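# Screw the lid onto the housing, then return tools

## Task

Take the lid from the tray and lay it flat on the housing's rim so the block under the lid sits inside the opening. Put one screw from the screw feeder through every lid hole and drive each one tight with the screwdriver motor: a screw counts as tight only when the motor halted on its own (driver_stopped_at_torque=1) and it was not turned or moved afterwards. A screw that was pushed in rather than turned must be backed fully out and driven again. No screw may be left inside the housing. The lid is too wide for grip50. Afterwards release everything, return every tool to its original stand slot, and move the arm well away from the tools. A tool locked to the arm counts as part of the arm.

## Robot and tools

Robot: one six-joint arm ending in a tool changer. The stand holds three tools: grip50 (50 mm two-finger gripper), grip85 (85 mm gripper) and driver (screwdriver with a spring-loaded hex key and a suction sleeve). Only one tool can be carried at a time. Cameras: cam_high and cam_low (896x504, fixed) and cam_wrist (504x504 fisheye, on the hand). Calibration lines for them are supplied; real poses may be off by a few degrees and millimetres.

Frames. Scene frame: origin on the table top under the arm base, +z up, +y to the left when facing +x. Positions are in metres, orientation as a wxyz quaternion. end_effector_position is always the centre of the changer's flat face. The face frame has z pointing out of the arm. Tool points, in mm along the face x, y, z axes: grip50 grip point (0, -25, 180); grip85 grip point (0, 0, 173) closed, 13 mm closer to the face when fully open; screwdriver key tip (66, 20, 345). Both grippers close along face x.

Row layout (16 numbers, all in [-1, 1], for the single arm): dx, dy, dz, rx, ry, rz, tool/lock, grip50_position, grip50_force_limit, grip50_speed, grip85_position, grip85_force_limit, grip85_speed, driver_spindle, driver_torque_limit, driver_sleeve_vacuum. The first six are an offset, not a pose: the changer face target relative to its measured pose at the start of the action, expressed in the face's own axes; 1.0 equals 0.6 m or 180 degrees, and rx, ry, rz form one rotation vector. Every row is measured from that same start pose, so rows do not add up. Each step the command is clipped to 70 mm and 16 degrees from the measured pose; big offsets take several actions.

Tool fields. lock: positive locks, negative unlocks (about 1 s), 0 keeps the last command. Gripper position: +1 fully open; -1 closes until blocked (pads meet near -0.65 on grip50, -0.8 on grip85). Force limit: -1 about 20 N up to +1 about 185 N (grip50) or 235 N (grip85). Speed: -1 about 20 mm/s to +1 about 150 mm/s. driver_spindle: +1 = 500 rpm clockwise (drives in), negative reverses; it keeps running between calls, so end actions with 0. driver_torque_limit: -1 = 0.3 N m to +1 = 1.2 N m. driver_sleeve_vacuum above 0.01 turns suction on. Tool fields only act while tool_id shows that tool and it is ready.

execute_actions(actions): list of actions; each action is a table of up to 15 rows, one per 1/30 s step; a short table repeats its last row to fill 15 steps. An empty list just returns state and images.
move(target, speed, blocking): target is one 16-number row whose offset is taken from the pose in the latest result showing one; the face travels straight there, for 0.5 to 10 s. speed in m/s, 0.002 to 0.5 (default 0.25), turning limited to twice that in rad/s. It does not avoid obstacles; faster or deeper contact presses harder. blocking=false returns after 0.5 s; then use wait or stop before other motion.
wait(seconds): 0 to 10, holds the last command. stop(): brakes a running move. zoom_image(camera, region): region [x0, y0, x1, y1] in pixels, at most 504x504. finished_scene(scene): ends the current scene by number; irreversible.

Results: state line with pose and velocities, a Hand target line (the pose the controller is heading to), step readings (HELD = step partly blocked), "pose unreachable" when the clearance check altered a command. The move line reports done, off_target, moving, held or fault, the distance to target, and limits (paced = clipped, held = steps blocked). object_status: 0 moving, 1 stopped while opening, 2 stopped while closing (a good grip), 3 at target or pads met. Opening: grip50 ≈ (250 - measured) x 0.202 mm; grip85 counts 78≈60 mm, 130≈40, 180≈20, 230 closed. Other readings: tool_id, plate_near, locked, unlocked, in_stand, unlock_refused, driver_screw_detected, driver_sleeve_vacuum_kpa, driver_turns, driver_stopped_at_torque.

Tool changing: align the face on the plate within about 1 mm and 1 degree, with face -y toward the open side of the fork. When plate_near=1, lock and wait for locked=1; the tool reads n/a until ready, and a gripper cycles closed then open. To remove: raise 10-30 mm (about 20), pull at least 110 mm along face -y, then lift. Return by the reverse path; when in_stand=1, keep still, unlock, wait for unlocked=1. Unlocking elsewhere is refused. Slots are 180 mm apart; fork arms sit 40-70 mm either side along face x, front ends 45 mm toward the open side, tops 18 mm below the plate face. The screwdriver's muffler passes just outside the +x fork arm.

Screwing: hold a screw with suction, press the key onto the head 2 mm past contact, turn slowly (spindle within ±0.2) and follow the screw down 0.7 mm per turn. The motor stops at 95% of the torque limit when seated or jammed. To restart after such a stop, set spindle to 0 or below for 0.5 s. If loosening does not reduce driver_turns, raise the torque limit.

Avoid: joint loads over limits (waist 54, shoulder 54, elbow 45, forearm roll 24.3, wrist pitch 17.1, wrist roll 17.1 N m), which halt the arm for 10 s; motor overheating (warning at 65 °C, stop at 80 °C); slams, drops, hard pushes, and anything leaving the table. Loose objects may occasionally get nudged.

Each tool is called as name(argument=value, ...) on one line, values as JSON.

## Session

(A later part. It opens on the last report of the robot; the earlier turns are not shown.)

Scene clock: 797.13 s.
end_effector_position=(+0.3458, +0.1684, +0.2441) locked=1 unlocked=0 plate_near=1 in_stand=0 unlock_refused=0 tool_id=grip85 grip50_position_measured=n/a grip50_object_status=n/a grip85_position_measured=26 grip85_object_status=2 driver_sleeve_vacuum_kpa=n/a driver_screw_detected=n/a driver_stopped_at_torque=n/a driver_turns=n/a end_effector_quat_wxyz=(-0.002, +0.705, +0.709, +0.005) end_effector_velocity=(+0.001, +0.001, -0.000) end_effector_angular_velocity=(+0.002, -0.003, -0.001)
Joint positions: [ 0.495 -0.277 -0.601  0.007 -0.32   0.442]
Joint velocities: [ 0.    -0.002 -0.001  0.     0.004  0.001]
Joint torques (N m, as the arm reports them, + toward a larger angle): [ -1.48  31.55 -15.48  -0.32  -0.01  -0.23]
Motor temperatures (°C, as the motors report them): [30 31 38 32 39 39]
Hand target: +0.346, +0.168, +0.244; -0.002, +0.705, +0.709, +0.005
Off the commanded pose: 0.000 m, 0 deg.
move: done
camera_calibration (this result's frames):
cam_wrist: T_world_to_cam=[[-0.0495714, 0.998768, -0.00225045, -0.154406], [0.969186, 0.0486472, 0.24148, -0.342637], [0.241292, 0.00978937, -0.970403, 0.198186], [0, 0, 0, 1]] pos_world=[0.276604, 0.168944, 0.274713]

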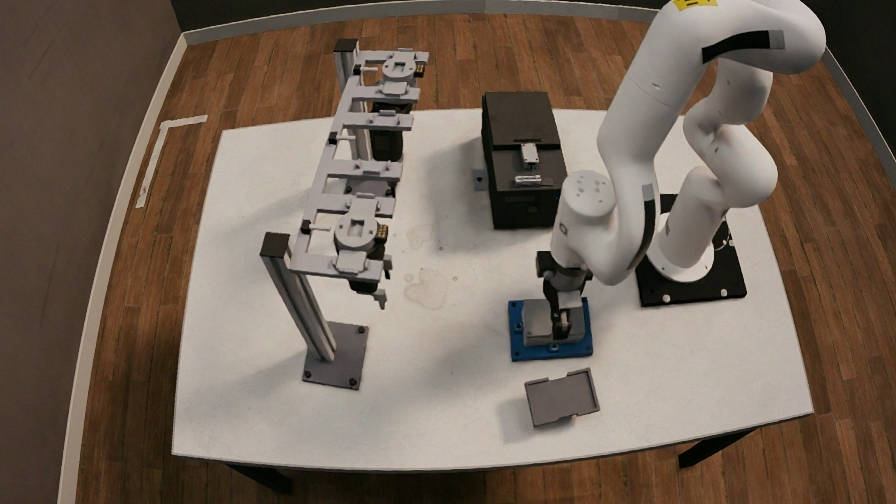

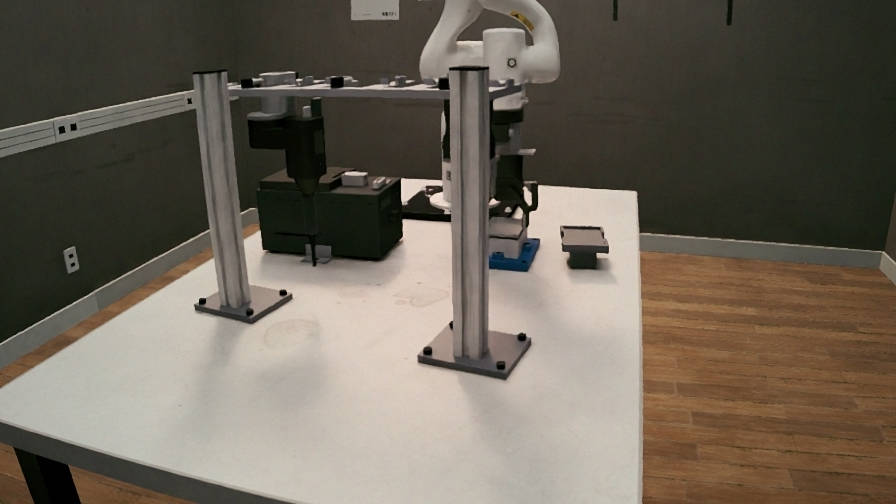

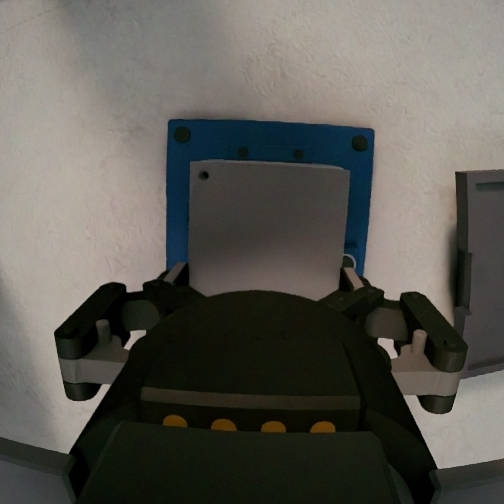

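execute_actions(actions=[[[0,0,0.005,0,0,0,0,0,0,0,-1,-0.3,-0.6,0,0,0]],[[0,0,0.005,0,0,0,0,0,0,0,-1,-0.3,-0.6,0,0,0]],[[0,0,0.004,0,0,0,0,0,0,0,-1,-0.3,-0.6,0,0,0]]])

zoom_image(camera="cam_low", region=[480, 190, 560, 270])

Scene clock: 810.63 s.
end_effector_position=(+0.3461, +0.1688, +0.2392) locked=1 unlocked=0 plate_near=1 in_stand=0 unlock_refused=0 tool_id=grip85 grip50_position_measured=n/a grip50_object_status=n/a grip85_position_measured=26 grip85_object_status=2 driver_sleeve_vacuum_kpa=n/a driver_screw_detected=n/a driver_stopped_at_torque=n/a driver_turns=n/a end_effector_quat_wxyz=(-0.003, +0.704, +0.710, +0.003) end_effector_velocity=(+0.000, +0.000, +0.000) end_effector_angular_velocity=(-0.000, +0.001, -0.001)
Joint positions: [ 0.496 -0.292 -0.604  0.007 -0.313  0.441]
Joint velocities: [ 0.    -0.    -0.001  0.001 -0.002  0.   ]
Joint torques (N m, as the arm reports them, + toward a larger angle): [-11.42 -15.35  -1.84  -1.25   7.92   1.04]
Motor temperatures (°C, as the motors report them): [30 31 38 32 39 39]
Hand target: +0.346, +0.169, +0.237; -0.003, +0.704, +0.710, +0.004
Off the commanded pose: 0.002 m, 0 deg.
Step readings (end_effector_position; steps 1 to 15: 1st action; 16 to 30: 2nd action; 31 to 45: 3rd action):
0: (+0.3458, +0.1684, +0.2440)
1: (+0.3458, +0.1684, +0.2440)
2: (+0.3458, +0.1684, +0.2437)
4: (+0.3458, +0.1684, +0.2422)
8: (+0.3457, +0.1684, +0.2412)
15: (+0.3458, +0.1684, +0.2411)
16: (+0.3458, +0.1684, +0.2411)
17: (+0.3458, +0.1684, +0.2407)
19: (+0.3459, +0.1687, +0.2400)
23: (+0.3460, +0.1688, +0.2396)
30: (+0.3459, +0.1687, +0.2394)
31: (+0.3459, +0.1687, +0.2393)
32: (+0.3459, +0.1687, +0.2392)
34: (+0.3460, +0.1688, +0.2391)
38: (+0.3461, +0.1688, +0.2391)
45: end_effector_position above
camera_calibration (this result's frames):
cam_wrist: T_world_to_cam=[[-0.0507251, 0.998705, -0.00395511, -0.154012], [0.970119, 0.0502133, 0.237377, -0.341406], [0.237268, 0.00820404, -0.97141, 0.19518], [0, 0, 0, 1]] pos_world=[0.277082, 0.169354, 0.270032]

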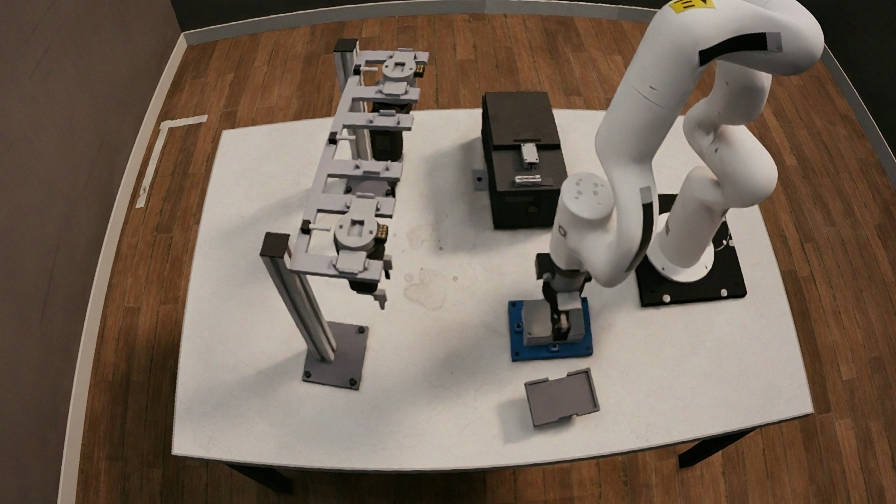

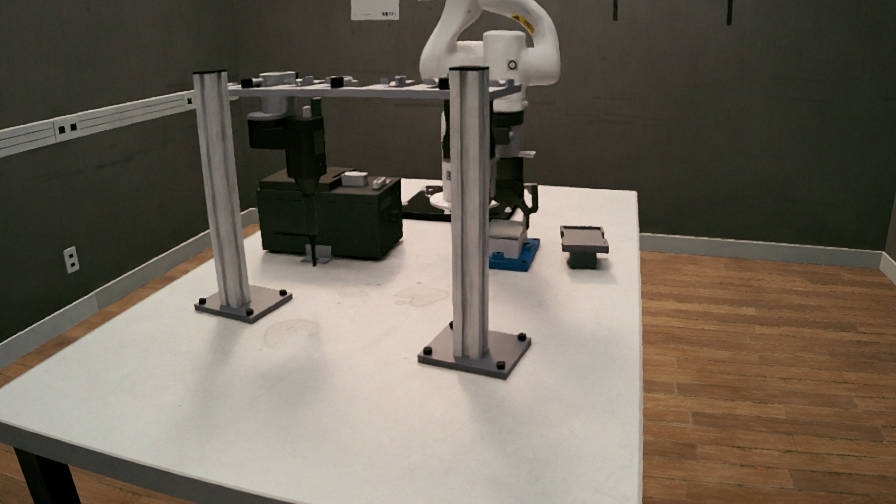

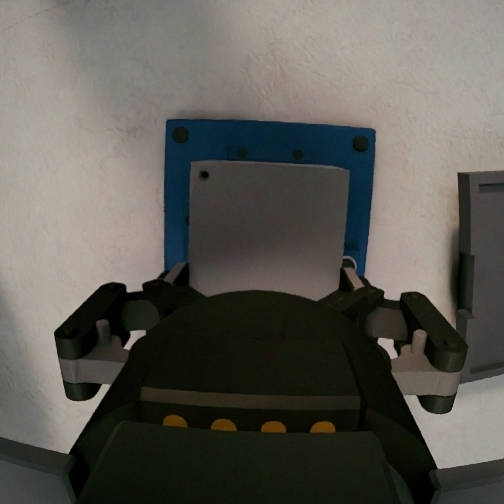

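Region (480, 190, 560, 270) of cam_low's 896x504 image, scaled by 6.300, with more detail than that image has.

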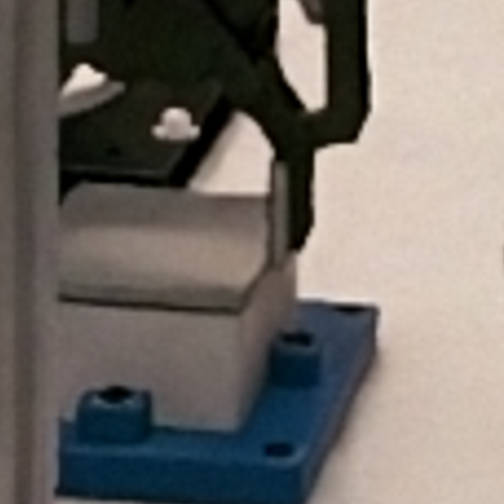

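execute_actions(actions=[[[0,0,-0.002,0,0,0,0,0,0,0,-1,-0.3,-0.6,0,0,0]],[[0,0,0,0,0,0,0,0,0,0,1,0,-0.3,0,0,0]],[[0,0,0,0,0,0,0,0,0,0,1,0,-0.3,0,0,0]]])

move(target=[0,0,-0.15,0,0,0,0,0,0,0,1,0,0,0,0,0], speed=0.1)

zoom_image(camera="cam_wrist", region=[130, 60, 410, 300])

zoom_image(camera="cam_low", region=[480, 200, 560, 280])

zoom_image(camera="cam_high", region=[500, 280, 600, 370])

Scene clock: 823.90 s.
end_effector_position=(+0.3459, +0.1686, +0.2397) locked=1 unlocked=0 plate_near=1 in_stand=0 unlock_refused=0 tool_id=grip85 grip50_position_measured=n/a grip50_object_status=n/a grip85_position_measured=3 grip85_object_status=3 driver_sleeve_vacuum_kpa=n/a driver_screw_detected=n/a driver_stopped_at_torque=n/a driver_turns=n/a end_effector_quat_wxyz=(-0.003, +0.704, +0.710, +0.003) end_effector_velocity=(-0.001, -0.000, -0.000) end_effector_angular_velocity=(-0.000, +0.001, -0.001)
Joint positions: [ 0.495 -0.29  -0.603  0.007 -0.314  0.441]
Joint velocities: [ 0.     0.     0.001  0.001 -0.     0.   ]
Joint torques (N m, as the arm reports them, + toward a larger angle): [ -2.36  31.33 -15.    -0.2   -0.03  -0.27]
Motor temperatures (°C, as the motors report them): [30 31 37 32 40 39]
Hand target: +0.346, +0.169, +0.240; -0.003, +0.704, +0.710, +0.003
Off the commanded pose: 0.000 m, 0 deg.
Step readings (end_effector_position; steps 1 to 15: 1st action; 16 to 30: 2nd action; 31 to 45: 3rd action):
0: (+0.3461, +0.1688, +0.2392)
1: (+0.3461, +0.1688, +0.2392)
2: (+0.3461, +0.1688, +0.2394)
4: (+0.3459, +0.1687, +0.2397)
8: (+0.3459, +0.1687, +0.2397)
15: (+0.3460, +0.1688, +0.2399)
16: (+0.3460, +0.1688, +0.2398)
17: (+0.3459, +0.1687, +0.2395)
19: (+0.3454, +0.1681, +0.2389)
23: (+0.3455, +0.1681, +0.2391)
30: (+0.3459, +0.1686, +0.2397)
31: (+0.3459, +0.1686, +0.2397)
32: (+0.3460, +0.1686, +0.2397)
34: (+0.3459, +0.1686, +0.2397)
38: (+0.3459, +0.1686, +0.2397)
45: end_effector_position above
camera_calibration (this result's frames):
cam_wrist: T_world_to_cam=[[-0.0504668, 0.998718, -0.00385407, -0.153921], [0.97006, 0.0499358, 0.237677, -0.341346], [0.237565, 0.00825609, -0.971337, 0.195633], [0, 0, 0, 1]] pos_world=[0.276883, 0.169154, 0.270562]

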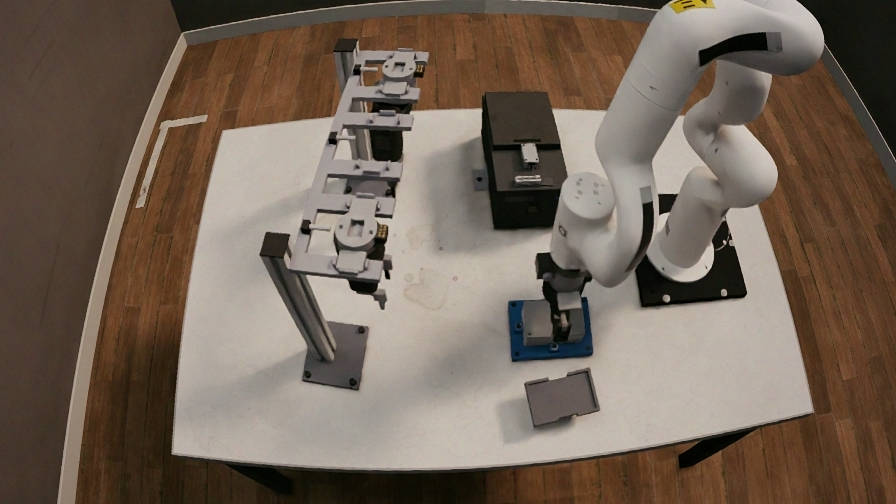

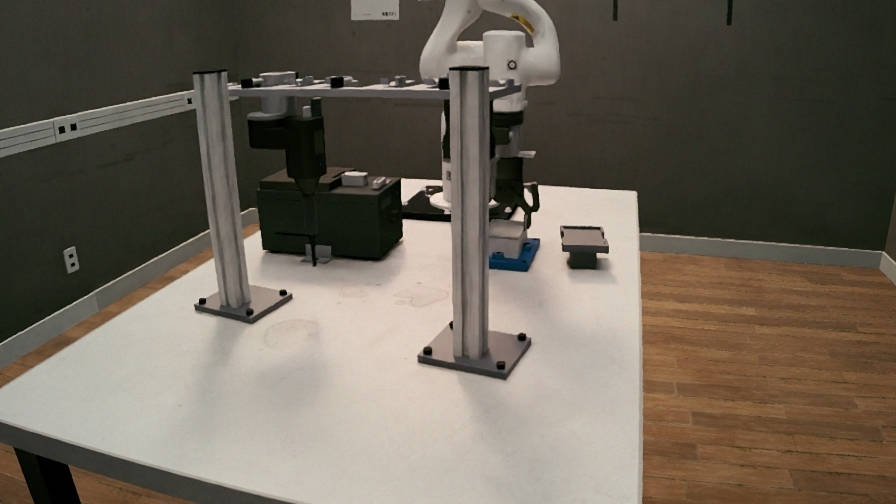

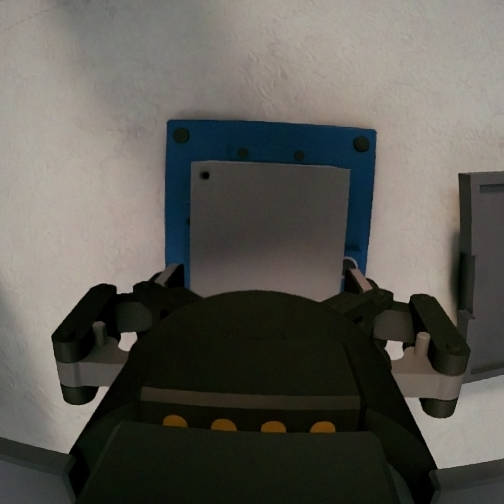

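Scene clock: 825.20 s.
end_effector_position=(+0.3459, +0.1680, +0.3295) locked=1 unlocked=0 plate_near=1 in_stand=0 unlock_refused=0 tool_id=grip85 grip50_position_measured=n/a grip50_object_status=n/a grip85_position_measured=3 grip85_object_status=3 driver_sleeve_vacuum_kpa=n/a driver_screw_detected=n/a driver_stopped_at_torque=n/a driver_turns=n/a end_effector_quat_wxyz=(-0.003, +0.704, +0.710, +0.003) end_effector_velocity=(+0.000, +0.000, +0.001) end_effector_angular_velocity=(+0.002, -0.002, -0.001)
Joint positions: [ 0.495 -0.088 -0.641  0.005 -0.553  0.443]
Joint velocities: [-0.     0.002 -0.001  0.001  0.    -0.   ]
Joint torques (N m, as the arm reports them, + toward a larger angle): [ -1.02  25.62 -17.77  -0.1    0.07  -0.23]
Motor temperatures (°C, as the motors report them): [30 31 37 32 40 39]
Hand target: +0.346, +0.168, +0.330; -0.003, +0.704, +0.710, +0.003
Off the commanded pose: 0.000 m, 0 deg.
move: done
camera_calibration (this result's frames):
cam_wrist: T_world_to_cam=[[-0.0506449, 0.99871, -0.00368404, -0.152929], [0.97018, 0.0500729, 0.237156, -0.362491], [0.237035, 0.00843657, -0.971464, 0.283036], [0, 0, 0, 1]] pos_world=[0.276847, 0.168495, 0.360363]

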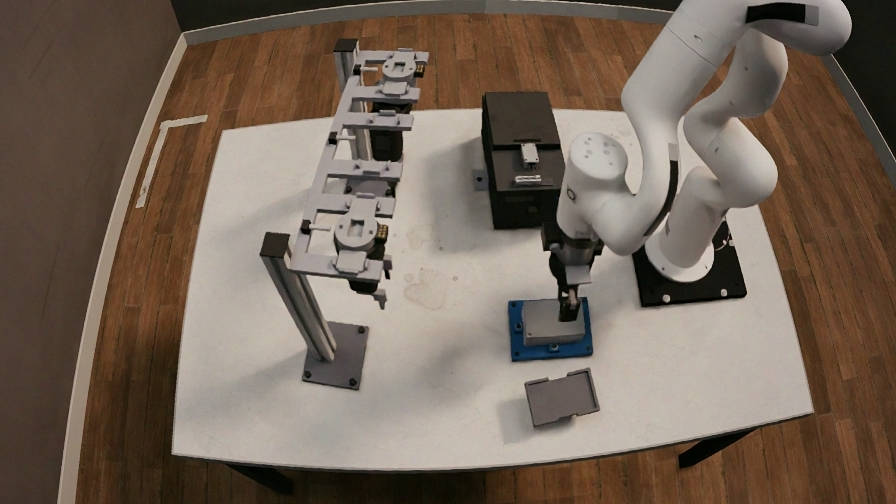

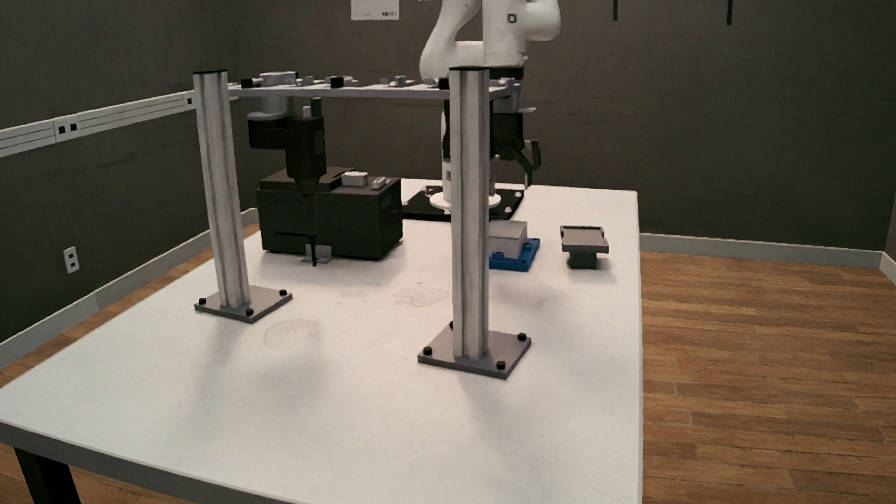

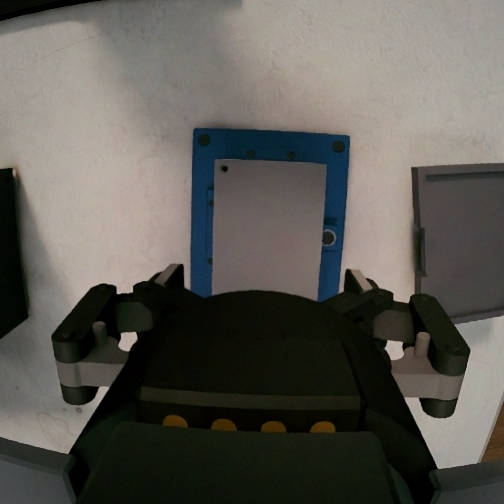

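Region (130, 60, 410, 300) of cam_wrist's 504x504 image, scaled by 1.800, with more detail than that image has; it fills the top 432 rows of this view, and the rest is white.

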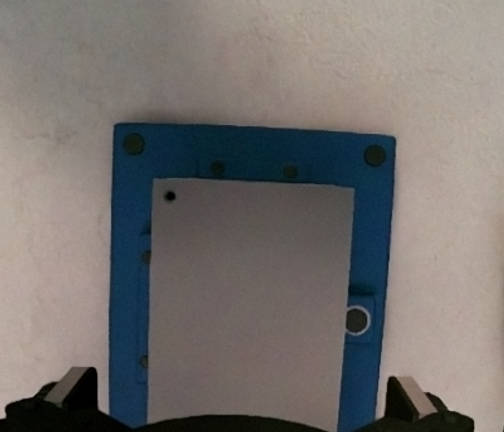

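Region (480, 200, 560, 280) of cam_low's 896x504 image, scaled by 6.300, with more detail than that image has.

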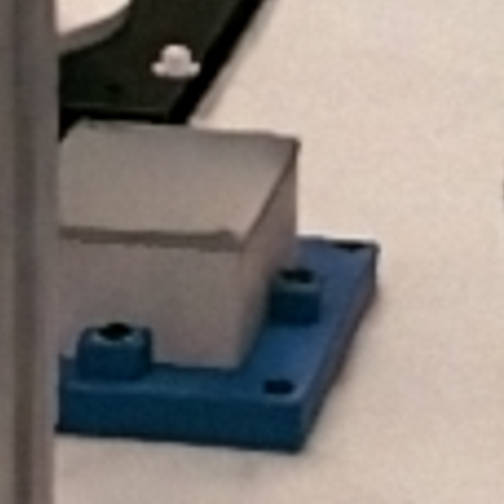

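Region (500, 280, 600, 370) of cam_high's 896x504 image, scaled by 5.040, with more detail than that image has; it fills the top 454 rows of this view, and the rest is white.

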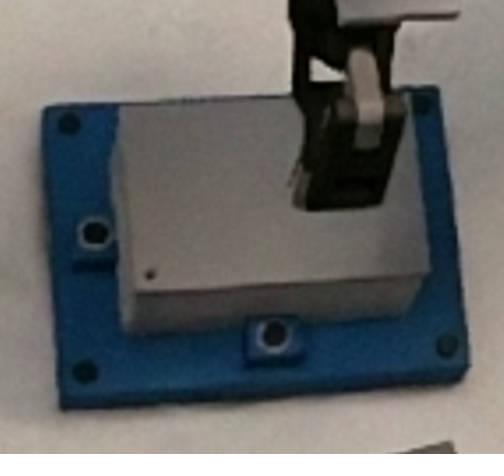

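move(target=[-0.2548,0.28,-0.17,-0.001,0,0.0496,0,0,0,0,1,0,0,0,0,0], speed=0.35)

Scene clock: 850.70 s.
end_effector_position=(+0.5147, +0.0157, +0.4300) locked=1 unlocked=0 plate_near=1 in_stand=0 unlock_refused=0 tool_id=grip85 grip50_position_measured=n/a grip50_object_status=n/a grip85_position_measured=3 grip85_object_status=3 driver_sleeve_vacuum_kpa=n/a driver_screw_detected=n/a driver_stopped_at_torque=n/a driver_turns=n/a end_effector_quat_wxyz=(-0.002, +0.757, +0.653, +0.003) end_effector_velocity=(+0.002, -0.001, +0.002) end_effector_angular_velocity=(-0.000, -0.004, -0.001)
Joint positions: [ 0.075 -0.252 -1.095  0.002 -0.841  0.181]
Joint velocities: [-0.002 -0.001 -0.006 -0.    -0.    -0.001]
Joint torques (N m, as the arm reports them, + toward a larger angle): [ -1.68  41.06 -21.49   0.16   0.05  -0.31]
Motor temperatures (°C, as the motors report them): [30 31 37 32 40 39]
Hand target: +0.515, +0.016, +0.430; -0.002, +0.757, +0.653, +0.004
Off the commanded pose: 0.000 m, 0 deg.
move: done
camera_calibration (this result's frames):
cam_wrist: T_world_to_cam=[[0.104306, 0.994538, -0.00385944, -0.0715912], [0.965887, -0.100375, 0.238719, -0.538631], [0.237028, -0.0286277, -0.971081, 0.342397], [0, 0, 0, 1]] pos_world=[0.446567, 0.0269369, 0.4608]

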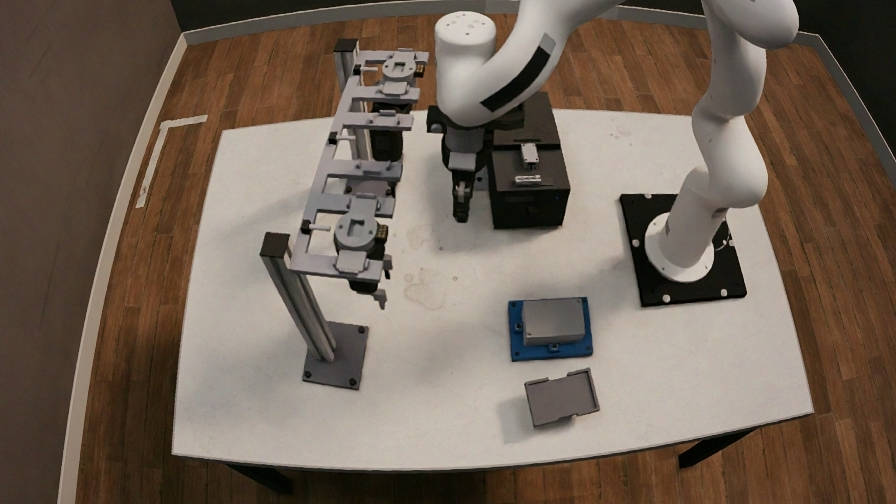

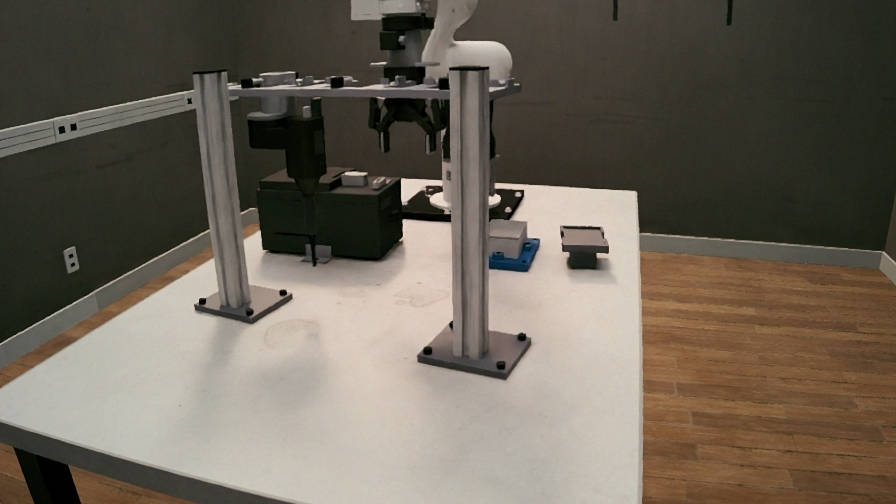

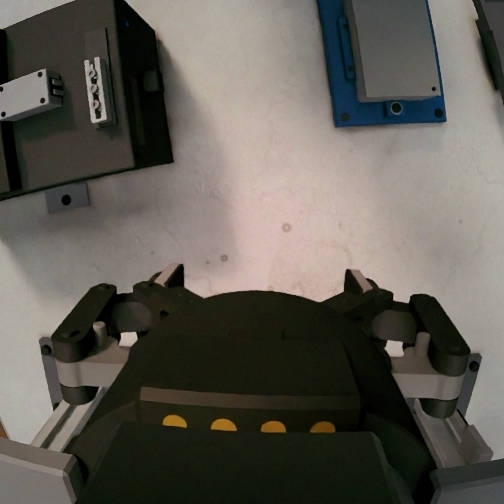

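move(target=[0.0012,0.2297,-0.0022,0,0,0,0,0,0,0,1,0,0,0,0,0], speed=0.08)

Scene clock: 859.57 s.
end_effector_position=(+0.6510, -0.0040, +0.4314) locked=1 unlocked=0 plate_near=1 in_stand=0 unlock_refused=0 tool_id=grip85 grip50_position_measured=n/a grip50_object_status=n/a grip85_position_measured=3 grip85_object_status=3 driver_sleeve_vacuum_kpa=n/a driver_screw_detected=n/a driver_stopped_at_torque=n/a driver_turns=n/a end_effector_quat_wxyz=(-0.002, +0.757, +0.653, +0.003) end_effector_velocity=(+0.001, +0.000, +0.001) end_effector_angular_velocity=(+0.000, -0.002, +0.000)
Joint positions: [ 0.037 -0.584 -1.552  0.002 -0.967  0.143]
Joint velocities: [ 0.    -0.002 -0.005  0.    -0.001 -0.   ]
Joint torques (N m, as the arm reports them, + toward a larger angle): [ -1.99  60.02 -22.57   0.51  -0.08  -0.29]
Motor temperatures (°C, as the motors report them): [30 31 38 32 40 39]
Hand target: +0.651, -0.004, +0.431; -0.002, +0.757, +0.653, +0.003
Off the commanded pose: 0.000 m, 0 deg.
move: done
camera_calibration (this result's frames):
cam_wrist: T_world_to_cam=[[0.104116, 0.994558, -0.00378738, -0.0661161], [0.965927, -0.10021, 0.238629, -0.672546], [0.236951, -0.0285035, -0.971103, 0.310947], [0, 0, 0, 1]] pos_world=[0.582835, 0.00722337, 0.462201]

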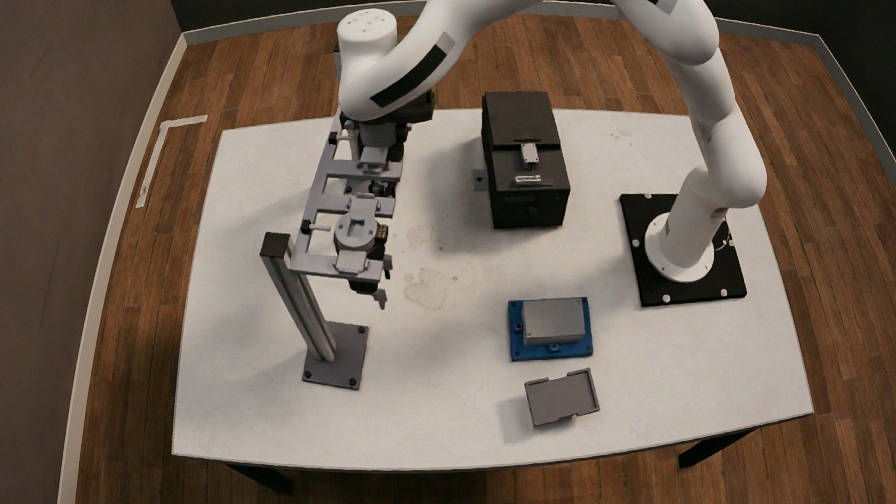

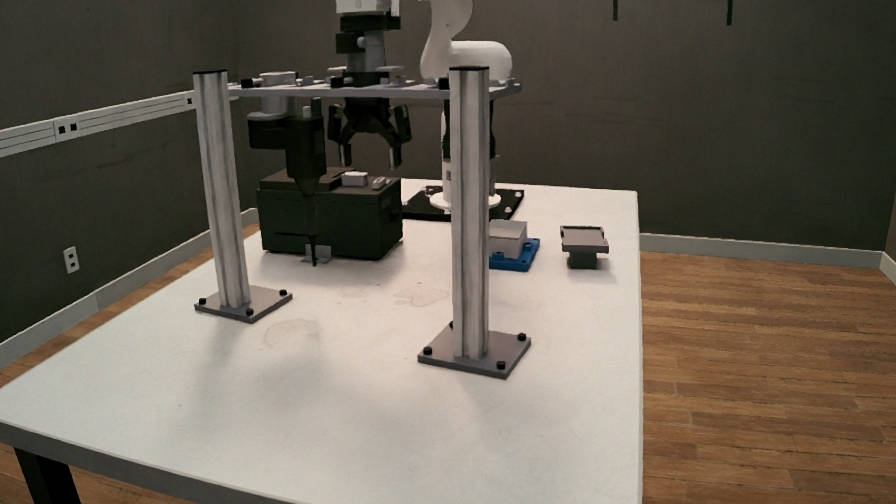

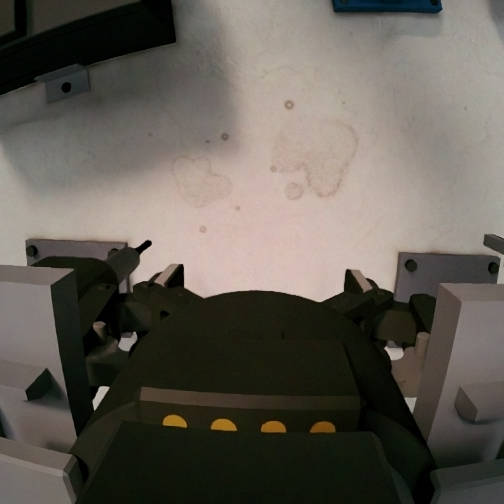

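Matches the earlier view. Lower.

move(target=[0,0.0005,0.0325,0,0,0,0,0,0,0,1,0,0,0,0,0], speed=0.03)

Scene clock: 863.73 s.
end_effector_position=(+0.6516, -0.0041, +0.4123) locked=1 unlocked=0 plate_near=1 in_stand=1 unlock_refused=0 tool_id=grip85 grip50_position_measured=n/a grip50_object_status=n/a grip85_position_measured=3 grip85_object_status=3 driver_sleeve_vacuum_kpa=n/a driver_screw_detected=n/a driver_stopped_at_torque=n/a driver_turns=n/a end_effector_quat_wxyz=(-0.002, +0.757, +0.653, +0.004) end_effector_velocity=(-0.000, +0.000, -0.001) end_effector_angular_velocity=(+0.001, +0.001, -0.000)
Joint positions: [ 0.037 -0.6   -1.531  0.002 -0.929  0.143]
Joint velocities: [-0.    -0.     0.001  0.001  0.001 -0.   ]
Joint torques (N m, as the arm reports them, + toward a larger angle): [  6.25  56.36 -19.18   0.94  -1.42  -1.01]
Motor temperatures (°C, as the motors report them): [30 31 38 32 40 39]
Hand target: +0.651, -0.004, +0.412; -0.002, +0.757, +0.653, +0.003
Off the commanded pose: 0.001 m, 0 deg.
move: done
camera_calibration (this result's frames):
cam_wrist: T_world_to_cam=[[0.104832, 0.994483, -0.00381643, -0.066517], [0.965535, -0.10086, 0.239937, -0.668828], [0.238228, -0.028838, -0.970781, 0.291243], [0, 0, 0, 1]] pos_world=[0.583368, 0.00709082, 0.442956]

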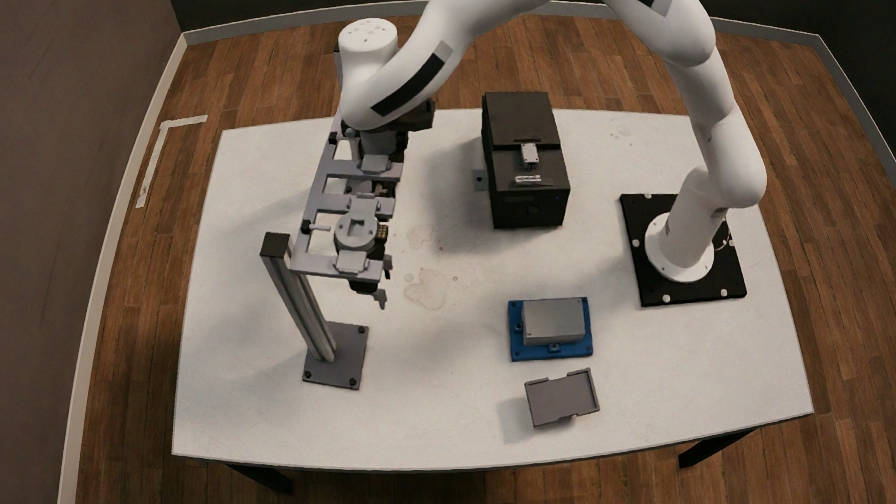

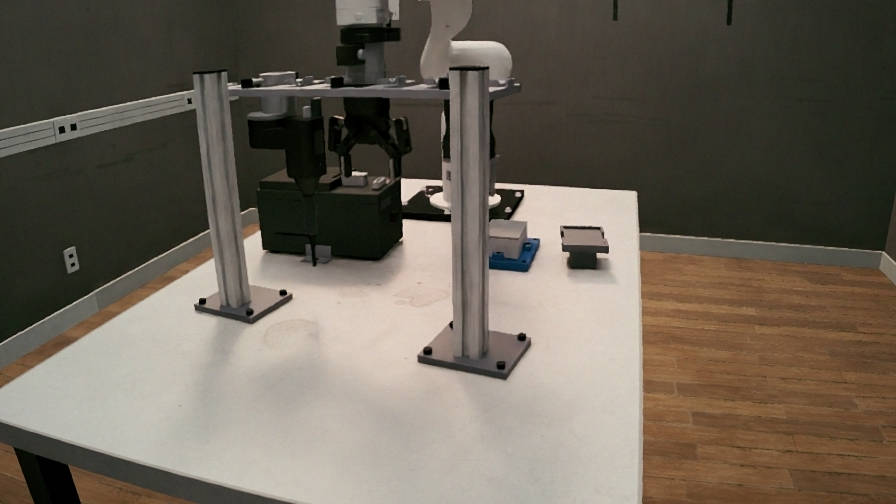

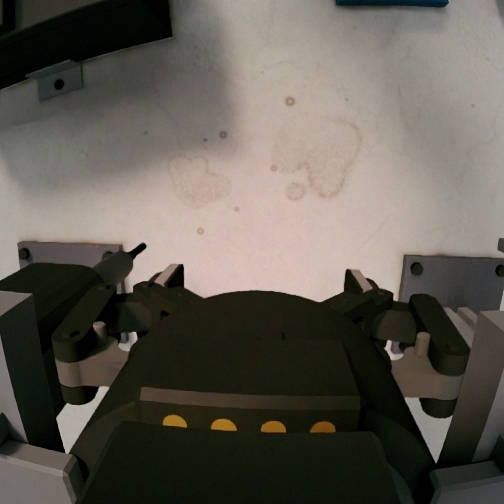

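execute_actions(actions=[[[0,0,0.001,0,0,0,-1,0,0,0,1,0,0,0,0,0]],[[0,0,0,0,0,0,-1,0,0,0,1,0,0,0,0,0]],[[0,0,0,0,0,0,-1,0,0,0,1,0,0,0,0,0]]])

Scene clock: 871.17 s.
end_effector_position=(+0.6513, -0.0039, +0.4115) locked=0 unlocked=1 plate_near=1 in_stand=1 unlock_refused=0 tool_id=none grip50_position_measured=n/a grip50_object_status=n/a grip85_position_measured=n/a grip85_object_status=n/a driver_sleeve_vacuum_kpa=n/a driver_screw_detected=n/a driver_stopped_at_torque=n/a driver_turns=n/a end_effector_quat_wxyz=(-0.002, +0.757, +0.653, +0.003) end_effector_velocity=(-0.000, -0.000, -0.000) end_effector_angular_velocity=(+0.000, +0.002, -0.001)
Joint positions: [ 0.037 -0.6   -1.53   0.002 -0.929  0.143]
Joint velocities: [-0.001 -0.001  0.     0.    -0.001  0.   ]
Joint torques (N m, as the arm reports them, + toward a larger angle): [ 13.35  37.3  -11.83   2.7   -1.34  -0.78]
Motor temperatures (°C, as the motors report them): [30 31 38 32 40 39]
Hand target: +0.651, -0.004, +0.412; -0.002, +0.757, +0.653, +0.003
Off the commanded pose: 0.000 m, 0 deg.
Step readings (end_effector_position; steps 1 to 15: 1st action; 16 to 30: 2nd action; 31 to 45: 3rd action):
0: (+0.6513, -0.0039, +0.4119)
1: (+0.6512, -0.0039, +0.4117)
2: (+0.6513, -0.0039, +0.4117)
4: (+0.6513, -0.0039, +0.4117)
8: (+0.6512, -0.0039, +0.4115)
15: (+0.6513, -0.0039, +0.4115)
16: (+0.6513, -0.0039, +0.4115)
17: (+0.6513, -0.0039, +0.4115)
19: (+0.6513, -0.0039, +0.4115)
23: (+0.6513, -0.0039, +0.4115)
30: (+0.6513, -0.0039, +0.4115)
31: (+0.6513, -0.0039, +0.4115)
32: (+0.6513, -0.0039, +0.4115)
34: (+0.6513, -0.0039, +0.4115)
38: (+0.6513, -0.0039, +0.4115)
45: end_effector_position above
camera_calibration (this result's frames):
cam_wrist: T_world_to_cam=[[0.104238, 0.994545, -0.00384931, -0.0663233], [0.96596, -0.100319, 0.238446, -0.668009], [0.236759, -0.0285734, -0.971148, 0.291733], [0, 0, 0, 1]] pos_world=[0.583113, 0.00728318, 0.442344]

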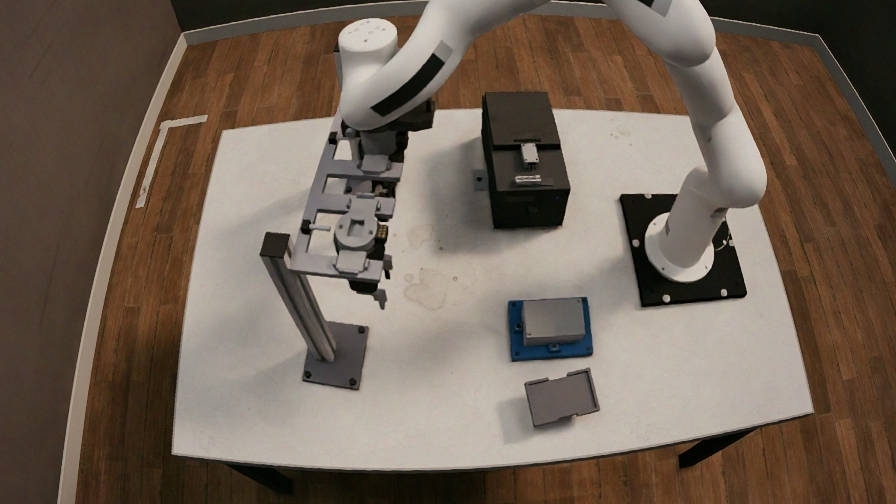

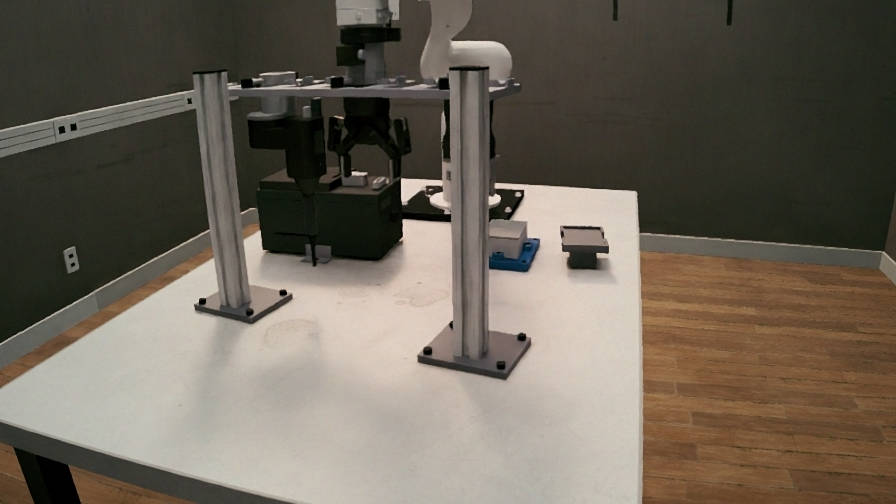

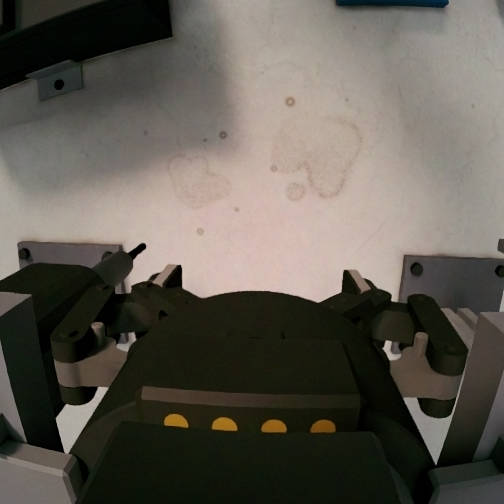

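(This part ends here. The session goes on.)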